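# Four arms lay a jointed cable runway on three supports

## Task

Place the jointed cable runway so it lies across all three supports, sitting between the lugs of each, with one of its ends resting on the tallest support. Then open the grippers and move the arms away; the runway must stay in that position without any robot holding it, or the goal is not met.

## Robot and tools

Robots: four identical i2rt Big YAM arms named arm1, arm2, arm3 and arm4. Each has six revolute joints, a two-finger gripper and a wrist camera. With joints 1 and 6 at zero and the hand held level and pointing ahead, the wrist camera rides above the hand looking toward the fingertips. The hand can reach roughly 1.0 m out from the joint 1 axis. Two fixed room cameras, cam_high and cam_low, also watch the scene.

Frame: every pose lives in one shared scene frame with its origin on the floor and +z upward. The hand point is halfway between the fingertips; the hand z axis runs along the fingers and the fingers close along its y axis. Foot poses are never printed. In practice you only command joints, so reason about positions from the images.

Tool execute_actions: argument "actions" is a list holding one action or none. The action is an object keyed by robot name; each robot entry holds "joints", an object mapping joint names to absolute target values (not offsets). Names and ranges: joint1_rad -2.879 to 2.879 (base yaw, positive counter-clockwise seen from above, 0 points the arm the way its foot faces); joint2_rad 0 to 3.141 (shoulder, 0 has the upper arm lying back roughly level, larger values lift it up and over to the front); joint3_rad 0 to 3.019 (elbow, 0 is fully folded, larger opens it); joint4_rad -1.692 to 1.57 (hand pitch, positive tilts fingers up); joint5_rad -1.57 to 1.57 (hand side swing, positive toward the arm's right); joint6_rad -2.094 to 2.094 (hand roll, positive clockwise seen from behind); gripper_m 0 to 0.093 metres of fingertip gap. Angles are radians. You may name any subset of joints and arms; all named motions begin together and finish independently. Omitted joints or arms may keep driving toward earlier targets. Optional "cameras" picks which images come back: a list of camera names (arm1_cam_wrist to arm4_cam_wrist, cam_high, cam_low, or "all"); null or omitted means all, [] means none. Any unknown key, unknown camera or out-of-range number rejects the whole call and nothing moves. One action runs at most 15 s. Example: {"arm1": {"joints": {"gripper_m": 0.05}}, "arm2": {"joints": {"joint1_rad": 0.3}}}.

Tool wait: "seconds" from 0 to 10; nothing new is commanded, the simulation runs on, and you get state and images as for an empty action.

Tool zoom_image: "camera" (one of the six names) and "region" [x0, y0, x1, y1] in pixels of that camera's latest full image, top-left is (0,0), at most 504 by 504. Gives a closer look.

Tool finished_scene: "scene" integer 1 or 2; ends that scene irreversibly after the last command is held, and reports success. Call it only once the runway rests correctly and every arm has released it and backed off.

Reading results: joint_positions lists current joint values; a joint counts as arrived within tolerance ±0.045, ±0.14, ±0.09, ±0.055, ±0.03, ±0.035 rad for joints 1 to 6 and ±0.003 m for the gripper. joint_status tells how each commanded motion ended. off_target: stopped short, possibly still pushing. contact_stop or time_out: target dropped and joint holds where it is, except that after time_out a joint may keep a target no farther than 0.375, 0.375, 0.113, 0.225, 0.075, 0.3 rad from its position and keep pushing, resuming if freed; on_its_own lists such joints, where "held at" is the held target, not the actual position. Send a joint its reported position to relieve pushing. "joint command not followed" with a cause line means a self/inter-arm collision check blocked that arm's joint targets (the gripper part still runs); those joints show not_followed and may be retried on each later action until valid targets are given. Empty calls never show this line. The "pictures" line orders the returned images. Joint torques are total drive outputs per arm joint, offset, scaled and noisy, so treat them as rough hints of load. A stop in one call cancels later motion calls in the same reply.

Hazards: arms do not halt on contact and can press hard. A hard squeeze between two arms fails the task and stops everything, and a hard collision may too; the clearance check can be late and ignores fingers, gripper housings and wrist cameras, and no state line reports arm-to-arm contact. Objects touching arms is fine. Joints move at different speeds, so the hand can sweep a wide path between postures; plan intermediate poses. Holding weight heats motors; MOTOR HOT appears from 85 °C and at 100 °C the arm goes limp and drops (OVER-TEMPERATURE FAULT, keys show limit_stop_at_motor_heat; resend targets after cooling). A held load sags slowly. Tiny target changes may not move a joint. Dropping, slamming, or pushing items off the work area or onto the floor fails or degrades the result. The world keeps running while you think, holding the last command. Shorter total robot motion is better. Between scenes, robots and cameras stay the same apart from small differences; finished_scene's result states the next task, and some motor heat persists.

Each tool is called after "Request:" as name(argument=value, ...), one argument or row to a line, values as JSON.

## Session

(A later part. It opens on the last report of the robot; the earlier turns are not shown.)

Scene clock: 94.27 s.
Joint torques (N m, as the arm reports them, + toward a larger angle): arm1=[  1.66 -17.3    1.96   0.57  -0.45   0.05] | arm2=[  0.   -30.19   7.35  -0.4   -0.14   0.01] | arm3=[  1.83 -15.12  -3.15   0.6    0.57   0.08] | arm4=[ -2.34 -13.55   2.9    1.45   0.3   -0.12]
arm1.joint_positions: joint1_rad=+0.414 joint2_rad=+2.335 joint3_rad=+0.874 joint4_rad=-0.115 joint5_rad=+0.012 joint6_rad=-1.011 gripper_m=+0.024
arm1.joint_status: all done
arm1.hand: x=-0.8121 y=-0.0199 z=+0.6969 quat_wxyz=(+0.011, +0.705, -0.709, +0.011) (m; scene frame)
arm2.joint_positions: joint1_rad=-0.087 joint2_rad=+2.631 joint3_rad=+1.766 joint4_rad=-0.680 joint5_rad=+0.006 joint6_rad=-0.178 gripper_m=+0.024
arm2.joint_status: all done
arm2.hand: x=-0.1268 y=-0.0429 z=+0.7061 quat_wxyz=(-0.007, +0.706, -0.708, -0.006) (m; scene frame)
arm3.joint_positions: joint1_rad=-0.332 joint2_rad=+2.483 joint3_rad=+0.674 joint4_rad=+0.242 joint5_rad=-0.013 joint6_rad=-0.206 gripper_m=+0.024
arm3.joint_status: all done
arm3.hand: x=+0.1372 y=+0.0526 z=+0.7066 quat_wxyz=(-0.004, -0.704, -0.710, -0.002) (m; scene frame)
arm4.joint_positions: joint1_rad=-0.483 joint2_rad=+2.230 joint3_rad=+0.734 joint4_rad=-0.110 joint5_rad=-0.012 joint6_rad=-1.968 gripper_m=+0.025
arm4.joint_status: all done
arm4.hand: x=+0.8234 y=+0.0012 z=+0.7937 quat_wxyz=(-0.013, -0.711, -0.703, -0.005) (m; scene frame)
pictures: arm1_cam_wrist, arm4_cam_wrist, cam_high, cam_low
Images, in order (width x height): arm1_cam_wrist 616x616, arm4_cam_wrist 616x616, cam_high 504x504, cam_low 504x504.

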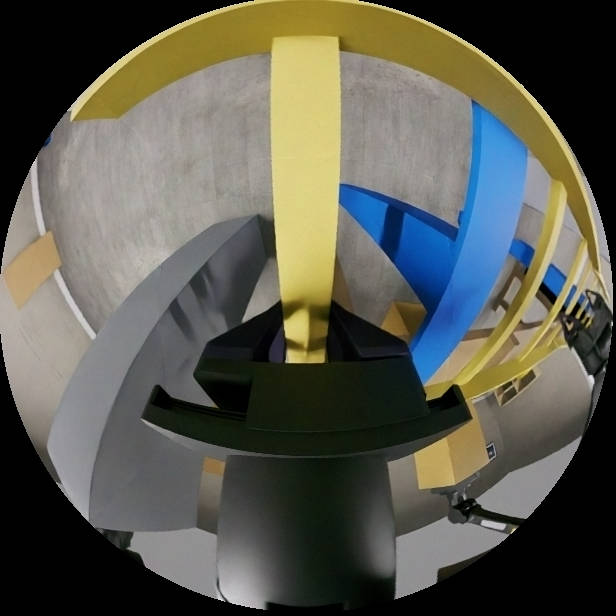

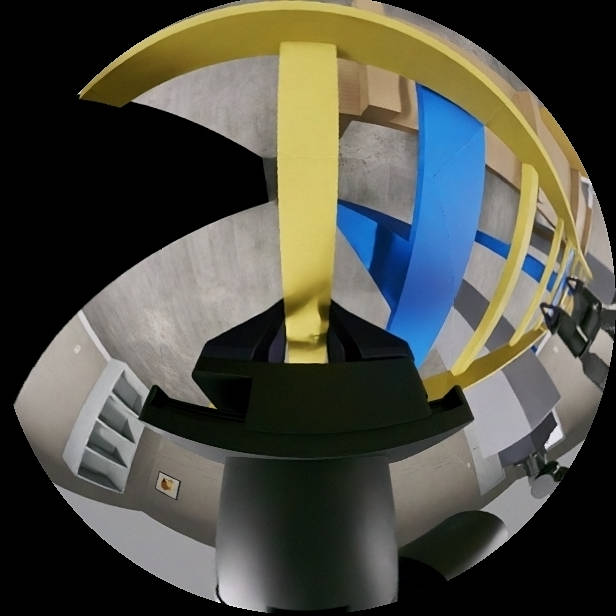

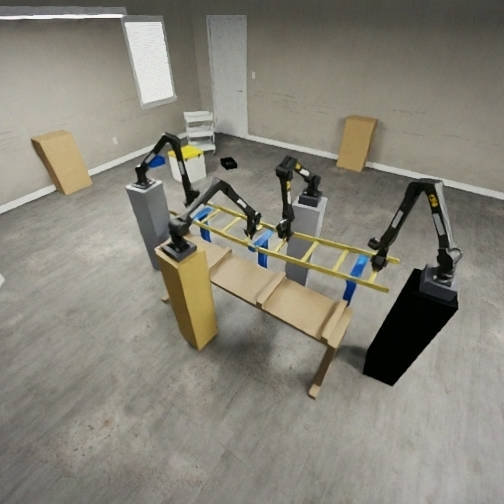

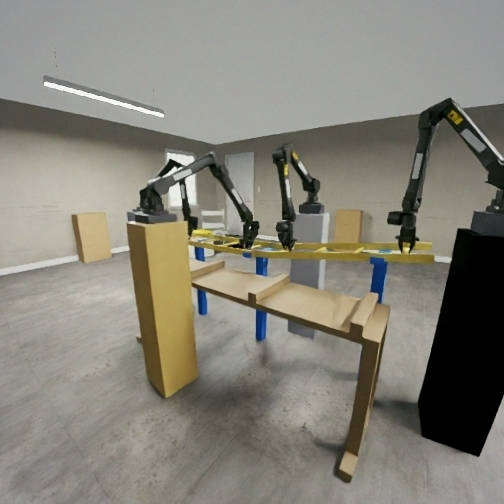

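Request:
execute_actions(
  actions=[
    {"arm1":{"joints":{"joint1_rad":0.414,"joint2_rad":2.36,"joint3_rad":0.885,"joint4_rad":-0.10}},"arm2":{"joints":{"joint2_rad":2.635,"joint3_rad":1.785,"joint4_rad":-0.68}},"arm3":{"joints":{"joint2_rad":2.51,"joint3_rad":0.685,"joint4_rad":0.255}},"arm4":{"joints":{"joint1_rad":-0.483,"joint2_rad":2.25,"joint3_rad":0.745,"joint4_rad":-0.095}}},
  ],
  cameras=[],
)

Request:
execute_actions(
  actions=[
    {"arm1":{"joints":{"gripper_m":0.085}},"arm4":{"joints":{"gripper_m":0.085}},"arm2":{"joints":{"gripper_m":0.075}},"arm3":{"joints":{"gripper_m":0.085}}},
  ],
  cameras=[],
)

Request:
execute_actions(
  actions=[
    {"arm1":{"joints":{"joint2_rad":2.24,"joint3_rad":0.85,"joint4_rad":-0.15}},"arm2":{"joints":{"joint2_rad":2.5,"joint3_rad":1.7,"joint4_rad":-0.75}},"arm3":{"joints":{"joint2_rad":2.32,"joint3_rad":0.63,"joint4_rad":0.17}},"arm4":{"joints":{"joint2_rad":2.13,"joint3_rad":0.72,"joint4_rad":-0.16}}},
  ],
  cameras=[],
)

Request:
execute_actions(
  actions=[
    {"arm1":{"joints":{"joint2_rad":2.1,"joint3_rad":0.81,"joint4_rad":-0.25}},"arm2":{"joints":{"joint2_rad":2.3,"joint3_rad":1.65,"joint4_rad":-0.9}},"arm3":{"joints":{"joint2_rad":2.1,"joint3_rad":0.56,"joint4_rad":0.03}},"arm4":{"joints":{"joint2_rad":1.98,"joint3_rad":0.69,"joint4_rad":-0.25}}},
  ],
  cameras=[],
)

Request:
execute_actions(
  actions=[
    {"arm1":{"joints":{"joint2_rad":1.4,"joint4_rad":-0.6}},"arm2":{"joints":{"joint2_rad":1.5,"joint3_rad":1.4,"joint4_rad":-1.3}},"arm3":{"joints":{"joint2_rad":1.3,"joint4_rad":-0.3}},"arm4":{"joints":{"joint2_rad":1.3,"joint4_rad":-0.6}}},
  ],
)

Scene clock: 99.47 s.
Joint torques (N m, as the arm reports them, + toward a larger angle): arm1=[  0.07 -12.7    1.58   1.01  -0.48   0.03] | arm2=[  0.73 -27.05   7.05   0.34  -0.25  -0.02] | arm3=[  1.74 -13.23  -1.55   0.82   0.57   0.08] | arm4=[ -1.55 -11.23   2.05   0.86   0.25  -0.13]
arm1.joint_positions: joint1_rad=+0.414 joint2_rad=+2.336 joint3_rad=+0.874 joint4_rad=-0.115 joint5_rad=+0.012 joint6_rad=-1.011 gripper_m=+0.024
arm1.joint_status: all done
arm1.hand: x=-0.8123 y=-0.0200 z=+0.6968 quat_wxyz=(+0.011, +0.705, -0.709, +0.011) (m; scene frame)
arm2.joint_positions: joint1_rad=-0.087 joint2_rad=+2.633 joint3_rad=+1.766 joint4_rad=-0.679 joint5_rad=+0.006 joint6_rad=-0.178 gripper_m=+0.024
arm2.joint_status: all done
arm2.hand: x=-0.1269 y=-0.0434 z=+0.7049 quat_wxyz=(-0.006, +0.706, -0.708, -0.006) (m; scene frame)
arm3.joint_positions: joint1_rad=-0.332 joint2_rad=+2.483 joint3_rad=+0.674 joint4_rad=+0.242 joint5_rad=-0.013 joint6_rad=-0.206 gripper_m=+0.024
arm3.joint_status: all done
arm3.hand: x=+0.1372 y=+0.0526 z=+0.7066 quat_wxyz=(-0.004, -0.704, -0.710, -0.002) (m; scene frame)
arm4.joint_positions: joint1_rad=-0.482 joint2_rad=+2.231 joint3_rad=+0.734 joint4_rad=-0.110 joint5_rad=-0.011 joint6_rad=-1.968 gripper_m=+0.025
arm4.joint_status: all done
arm4.hand: x=+0.8235 y=+0.0010 z=+0.7935 quat_wxyz=(-0.013, -0.710, -0.704, -0.005) (m; scene frame)
pictures: none
No camera images: the call's "cameras" was empty. Leave "cameras" out to get every camera's image.

Scene clock: 100.17 s.
Joint torques (N m, as the arm reports them, + toward a larger angle): arm1=[ -0.83 -13.38   1.82   0.94  -0.15   0.05] | arm2=[ -0.12 -26.32   7.05   0.42  -0.11  -0.05] | arm3=[  1.77 -13.56  -1.9    0.83   0.24   0.09] | arm4=[ -1.67 -11.41   1.84   0.77  -0.04  -0.12]
arm1.joint_positions: joint1_rad=+0.414 joint2_rad=+2.336 joint3_rad=+0.875 joint4_rad=-0.113 joint5_rad=+0.003 joint6_rad=-1.011 gripper_m=+0.085
arm1.joint_status: all done
arm1.hand: x=-0.8120 y=-0.0180 z=+0.6968 quat_wxyz=(+0.008, +0.705, -0.709, +0.007) (m; scene frame)
arm2.joint_positions: joint1_rad=-0.087 joint2_rad=+2.632 joint3_rad=+1.767 joint4_rad=-0.679 joint5_rad=+0.004 joint6_rad=-0.178 gripper_m=+0.075
arm2.joint_status: all done
arm2.hand: x=-0.1270 y=-0.0423 z=+0.7059 quat_wxyz=(-0.007, +0.706, -0.708, -0.008) (m; scene frame)
arm3.joint_positions: joint1_rad=-0.331 joint2_rad=+2.484 joint3_rad=+0.679 joint4_rad=+0.242 joint5_rad=-0.004 joint6_rad=-0.206 gripper_m=+0.085
arm3.joint_status: all done
arm3.hand: x=+0.1352 y=+0.0499 z=+0.7058 quat_wxyz=(-0.002, -0.704, -0.710, +0.002) (m; scene frame)
arm4.joint_positions: joint1_rad=-0.482 joint2_rad=+2.233 joint3_rad=+0.736 joint4_rad=-0.107 joint5_rad=-0.002 joint6_rad=-1.968 gripper_m=+0.085
arm4.joint_status: all done
arm4.hand: x=+0.8227 y=+0.0029 z=+0.7930 quat_wxyz=(-0.010, -0.710, -0.704, -0.009) (m; scene frame)
pictures: none
No camera images: the call's "cameras" was empty. Leave "cameras" out to get every camera's image.

Scene clock: 101.20 s.
Joint torques (N m, as the arm reports them, + toward a larger angle): arm1=[ -0.62 -15.43   1.95   0.13  -0.15  -0.02] | arm2=[ -0.88 -24.51   6.48   0.16  -0.16  -0.04] | arm3=[  1.75 -14.6   -1.35  -0.06   0.24   0.09] | arm4=[ -1.54 -11.43   2.05   0.03  -0.05  -0.13]
arm1.joint_positions: joint1_rad=+0.414 joint2_rad=+2.241 joint3_rad=+0.850 joint4_rad=-0.142 joint5_rad=+0.003 joint6_rad=-1.011 gripper_m=+0.085
arm1.joint_status: all done
arm1.hand: x=-0.8004 y=-0.0103 z=+0.7292 quat_wxyz=(-0.012, +0.705, -0.709, +0.011) (m; scene frame)
arm2.joint_positions: joint1_rad=-0.087 joint2_rad=+2.475 joint3_rad=+1.695 joint4_rad=-0.736 joint5_rad=+0.004 joint6_rad=-0.178 gripper_m=+0.075
arm2.joint_status: all done
arm2.hand: x=-0.1250 y=-0.0353 z=+0.7837 quat_wxyz=(-0.018, +0.706, -0.708, -0.016) (m; scene frame)
arm3.joint_positions: joint1_rad=-0.331 joint2_rad=+2.312 joint3_rad=+0.631 joint4_rad=+0.181 joint5_rad=-0.004 joint6_rad=-0.206 gripper_m=+0.085
arm3.joint_status: all done
arm3.hand: x=+0.1300 y=+0.0236 z=+0.7541 quat_wxyz=(-0.019, -0.703, -0.710, +0.028) (m; scene frame)
arm4.joint_positions: joint1_rad=-0.482 joint2_rad=+2.118 joint3_rad=+0.721 joint4_rad=-0.150 joint5_rad=-0.002 joint6_rad=-1.968 gripper_m=+0.085
arm4.joint_status: all done
arm4.hand: x=+0.8039 y=+0.0106 z=+0.8289 quat_wxyz=(+0.016, -0.710, -0.704, +0.002) (m; scene frame)
pictures: none
No camera images: the call's "cameras" was empty. Leave "cameras" out to get every camera's image.

Scene clock: 102.43 s.
Joint torques (N m, as the arm reports them, + toward a larger angle): arm1=[ -0.27 -13.94   2.77   0.27  -0.1    0.08] | arm2=[  0.07 -23.42   8.04  -0.16  -0.14  -0.15] | arm3=[  1.8  -14.08  -0.09  -0.21   0.24   0.09] | arm4=[ -1.46 -10.7    3.42   0.02  -0.06  -0.11]
arm1.joint_positions: joint1_rad=+0.414 joint2_rad=+2.095 joint3_rad=+0.808 joint4_rad=-0.239 joint5_rad=+0.003 joint6_rad=-1.011 gripper_m=+0.085
arm1.joint_status: all done
arm1.hand: x=-0.8001 y=-0.0093 z=+0.7774 quat_wxyz=(-0.015, +0.705, -0.708, +0.012) (m; scene frame)
arm2.joint_positions: joint1_rad=-0.087 joint2_rad=+2.270 joint3_rad=+1.639 joint4_rad=-0.883 joint5_rad=+0.004 joint6_rad=-0.178 gripper_m=+0.075
arm2.joint_status: all done
arm2.hand: x=-0.1251 y=-0.0410 z=+0.8925 quat_wxyz=(-0.019, +0.706, -0.708, -0.016) (m; scene frame)
arm3.joint_positions: joint1_rad=-0.331 joint2_rad=+2.093 joint3_rad=+0.562 joint4_rad=+0.044 joint5_rad=-0.004 joint6_rad=-0.206 gripper_m=+0.085
arm3.joint_status: all done
arm3.hand: x=+0.1297 y=+0.0211 z=+0.8132 quat_wxyz=(-0.022, -0.703, -0.710, +0.034) (m; scene frame)
arm4.joint_positions: joint1_rad=-0.482 joint2_rad=+1.966 joint3_rad=+0.688 joint4_rad=-0.238 joint5_rad=-0.002 joint6_rad=-1.968 gripper_m=+0.085
arm4.joint_status: all done
arm4.hand: x=+0.7994 y=+0.0120 z=+0.8751 quat_wxyz=(+0.031, -0.710, -0.704, +0.008) (m; scene frame)
pictures: none
No camera images: the call's "cameras" was empty. Leave "cameras" out to get every camera's image.

Scene clock: 104.03 s.
Joint torques (N m, as the arm reports them, + toward a larger angle): arm1=[  0.04 -10.34   8.62   0.62  -0.11   0.06] | arm2=[ -1.1  -14.52   9.68   0.22  -0.13  -0.03] | arm3=[  1.78 -10.66   6.82   0.54   0.24   0.1 ] | arm4=[-1.33 -6.43  9.02  0.62 -0.06 -0.09]
arm1.joint_positions: joint1_rad=+0.414 joint2_rad=+1.397 joint3_rad=+0.808 joint4_rad=-0.587 joint5_rad=+0.003 joint6_rad=-1.011 gripper_m=+0.085
arm1.joint_status: all done
arm1.hand: x=-0.7595 y=+0.0201 z=+1.0409 quat_wxyz=(-0.184, +0.693, -0.695, +0.051) (m; scene frame)
arm2.joint_positions: joint1_rad=-0.087 joint2_rad=+1.484 joint3_rad=+1.393 joint4_rad=-1.282 joint5_rad=+0.004 joint6_rad=-0.178 gripper_m=+0.075
arm2.joint_status: all done
arm2.hand: x=-0.1496 y=-0.1917 z=+1.2252 quat_wxyz=(-0.077, +0.703, -0.705, -0.056) (m; scene frame)
arm3.joint_positions: joint1_rad=-0.331 joint2_rad=+1.301 joint3_rad=+0.562 joint4_rad=-0.284 joint5_rad=-0.004 joint6_rad=-0.206 gripper_m=+0.085
arm3.joint_status: all done
arm3.hand: x=+0.1125 y=-0.0695 z=+1.0613 quat_wxyz=(-0.148, -0.677, -0.685, +0.225) (m; scene frame)
arm4.joint_positions: joint1_rad=-0.482 joint2_rad=+1.292 joint3_rad=+0.688 joint4_rad=-0.588 joint5_rad=-0.002 joint6_rad=-1.968 gripper_m=+0.085
arm4.joint_status: all done
arm4.hand: x=+0.7685 y=+0.0227 z=+1.1007 quat_wxyz=(+0.180, -0.696, -0.692, +0.068) (m; scene frame)
pictures: arm1_cam_wrist, arm2_cam_wrist, arm3_cam_wrist, arm4_cam_wrist, cam_high, cam_low
Images, in order (width x height): arm1_cam_wrist 616x616, arm2_cam_wrist 616x616, arm3_cam_wrist 616x616, arm4_cam_wrist 616x616, cam_high 504x504, cam_low 504x504.

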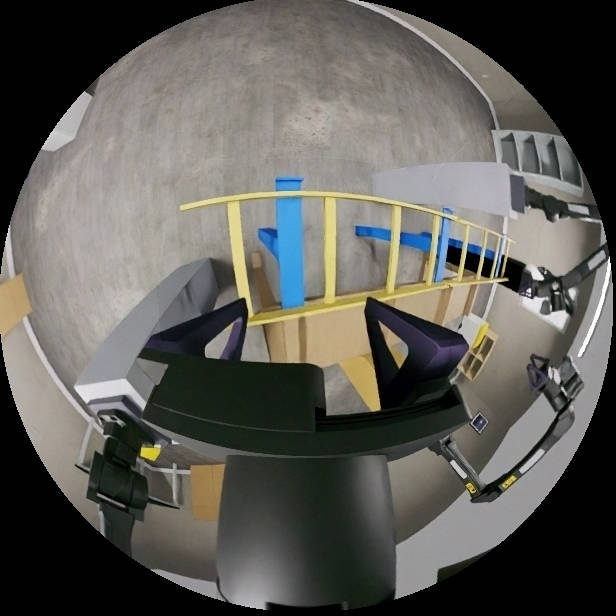

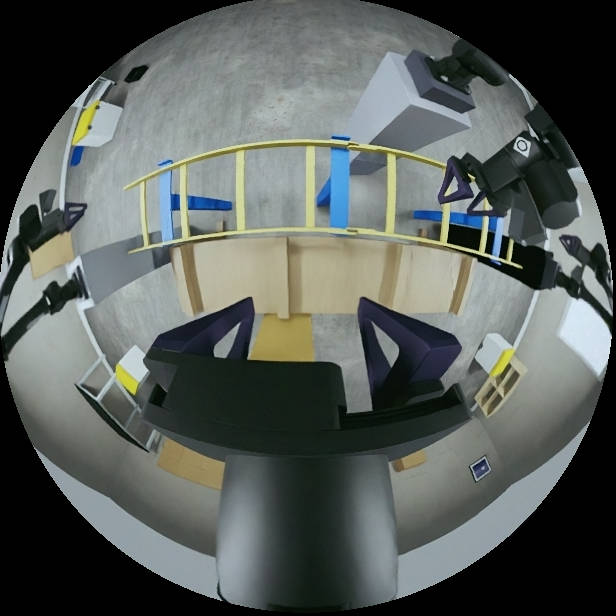

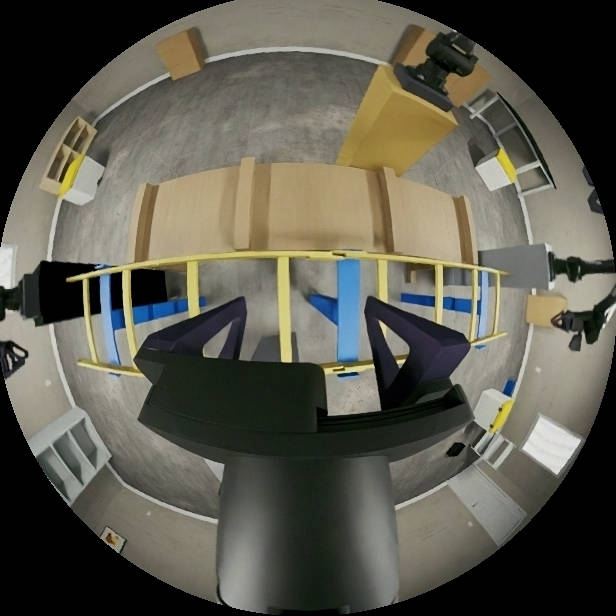

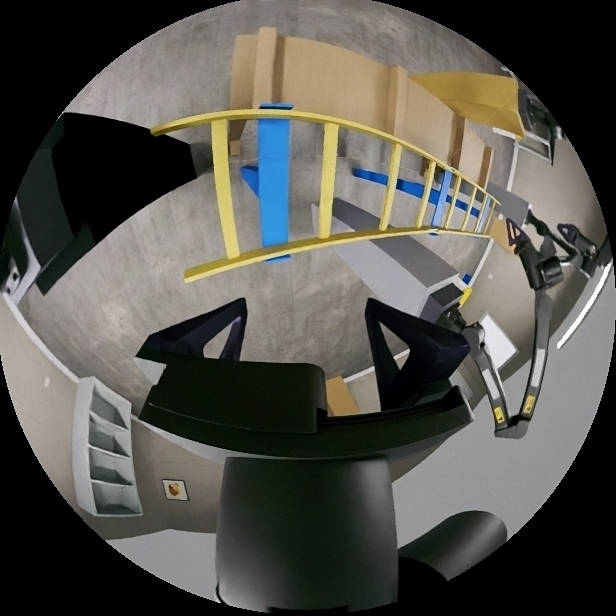

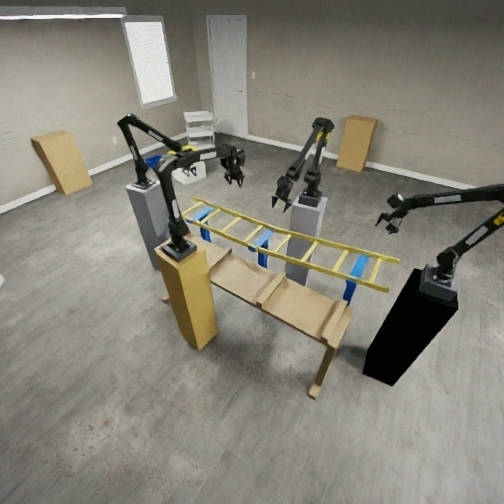

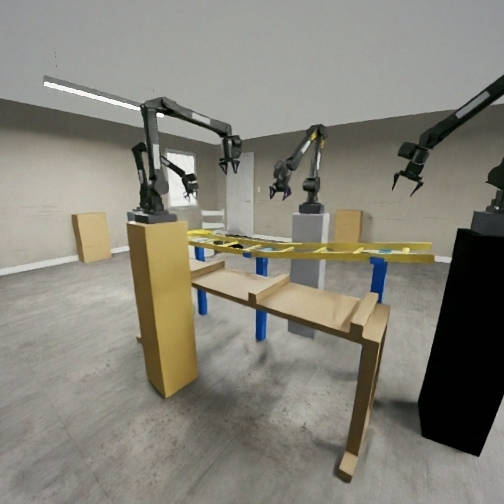

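The arm1 end looks tight against the near lug; check.

Request:
zoom_image(
  camera="cam_high",
  region=[165, 185, 285, 265],
)

Request:
zoom_image(
  camera="cam_low",
  region=[180, 215, 290, 275],
)

Request:
zoom_image(
  camera="arm2_cam_wrist",
  region=[110, 130, 370, 280],
)

Region (165, 185, 285, 265) of cam_high's 504x504 image, scaled by 4.200, with more detail than that image has.

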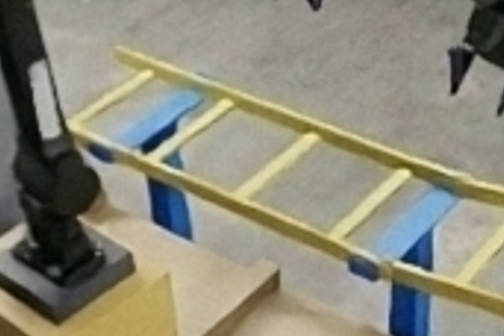

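Region (180, 215, 290, 275) of cam_low's 504x504 image, scaled by 4.582, with more detail than that image has; it fills the top 275 rows of this view, and the rest is white.

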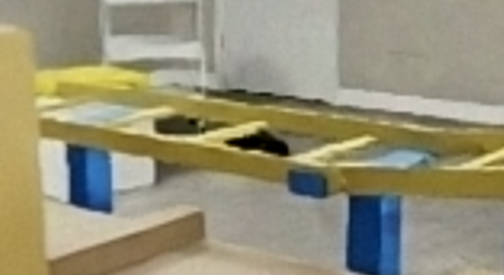

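Region (110, 130, 370, 280) of arm2_cam_wrist's 616x616 image, scaled by 1.938, with more detail than that image has; it fills the top 291 rows of this view, and the rest is white.

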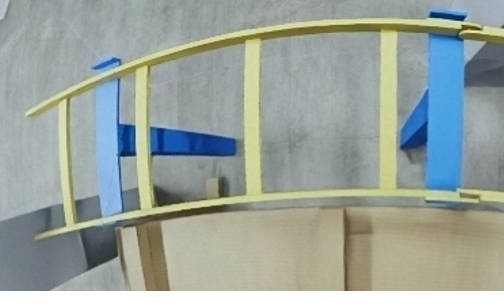

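Request:
finished_scene(
  scene=1,
)

The scene is finished: the task was done.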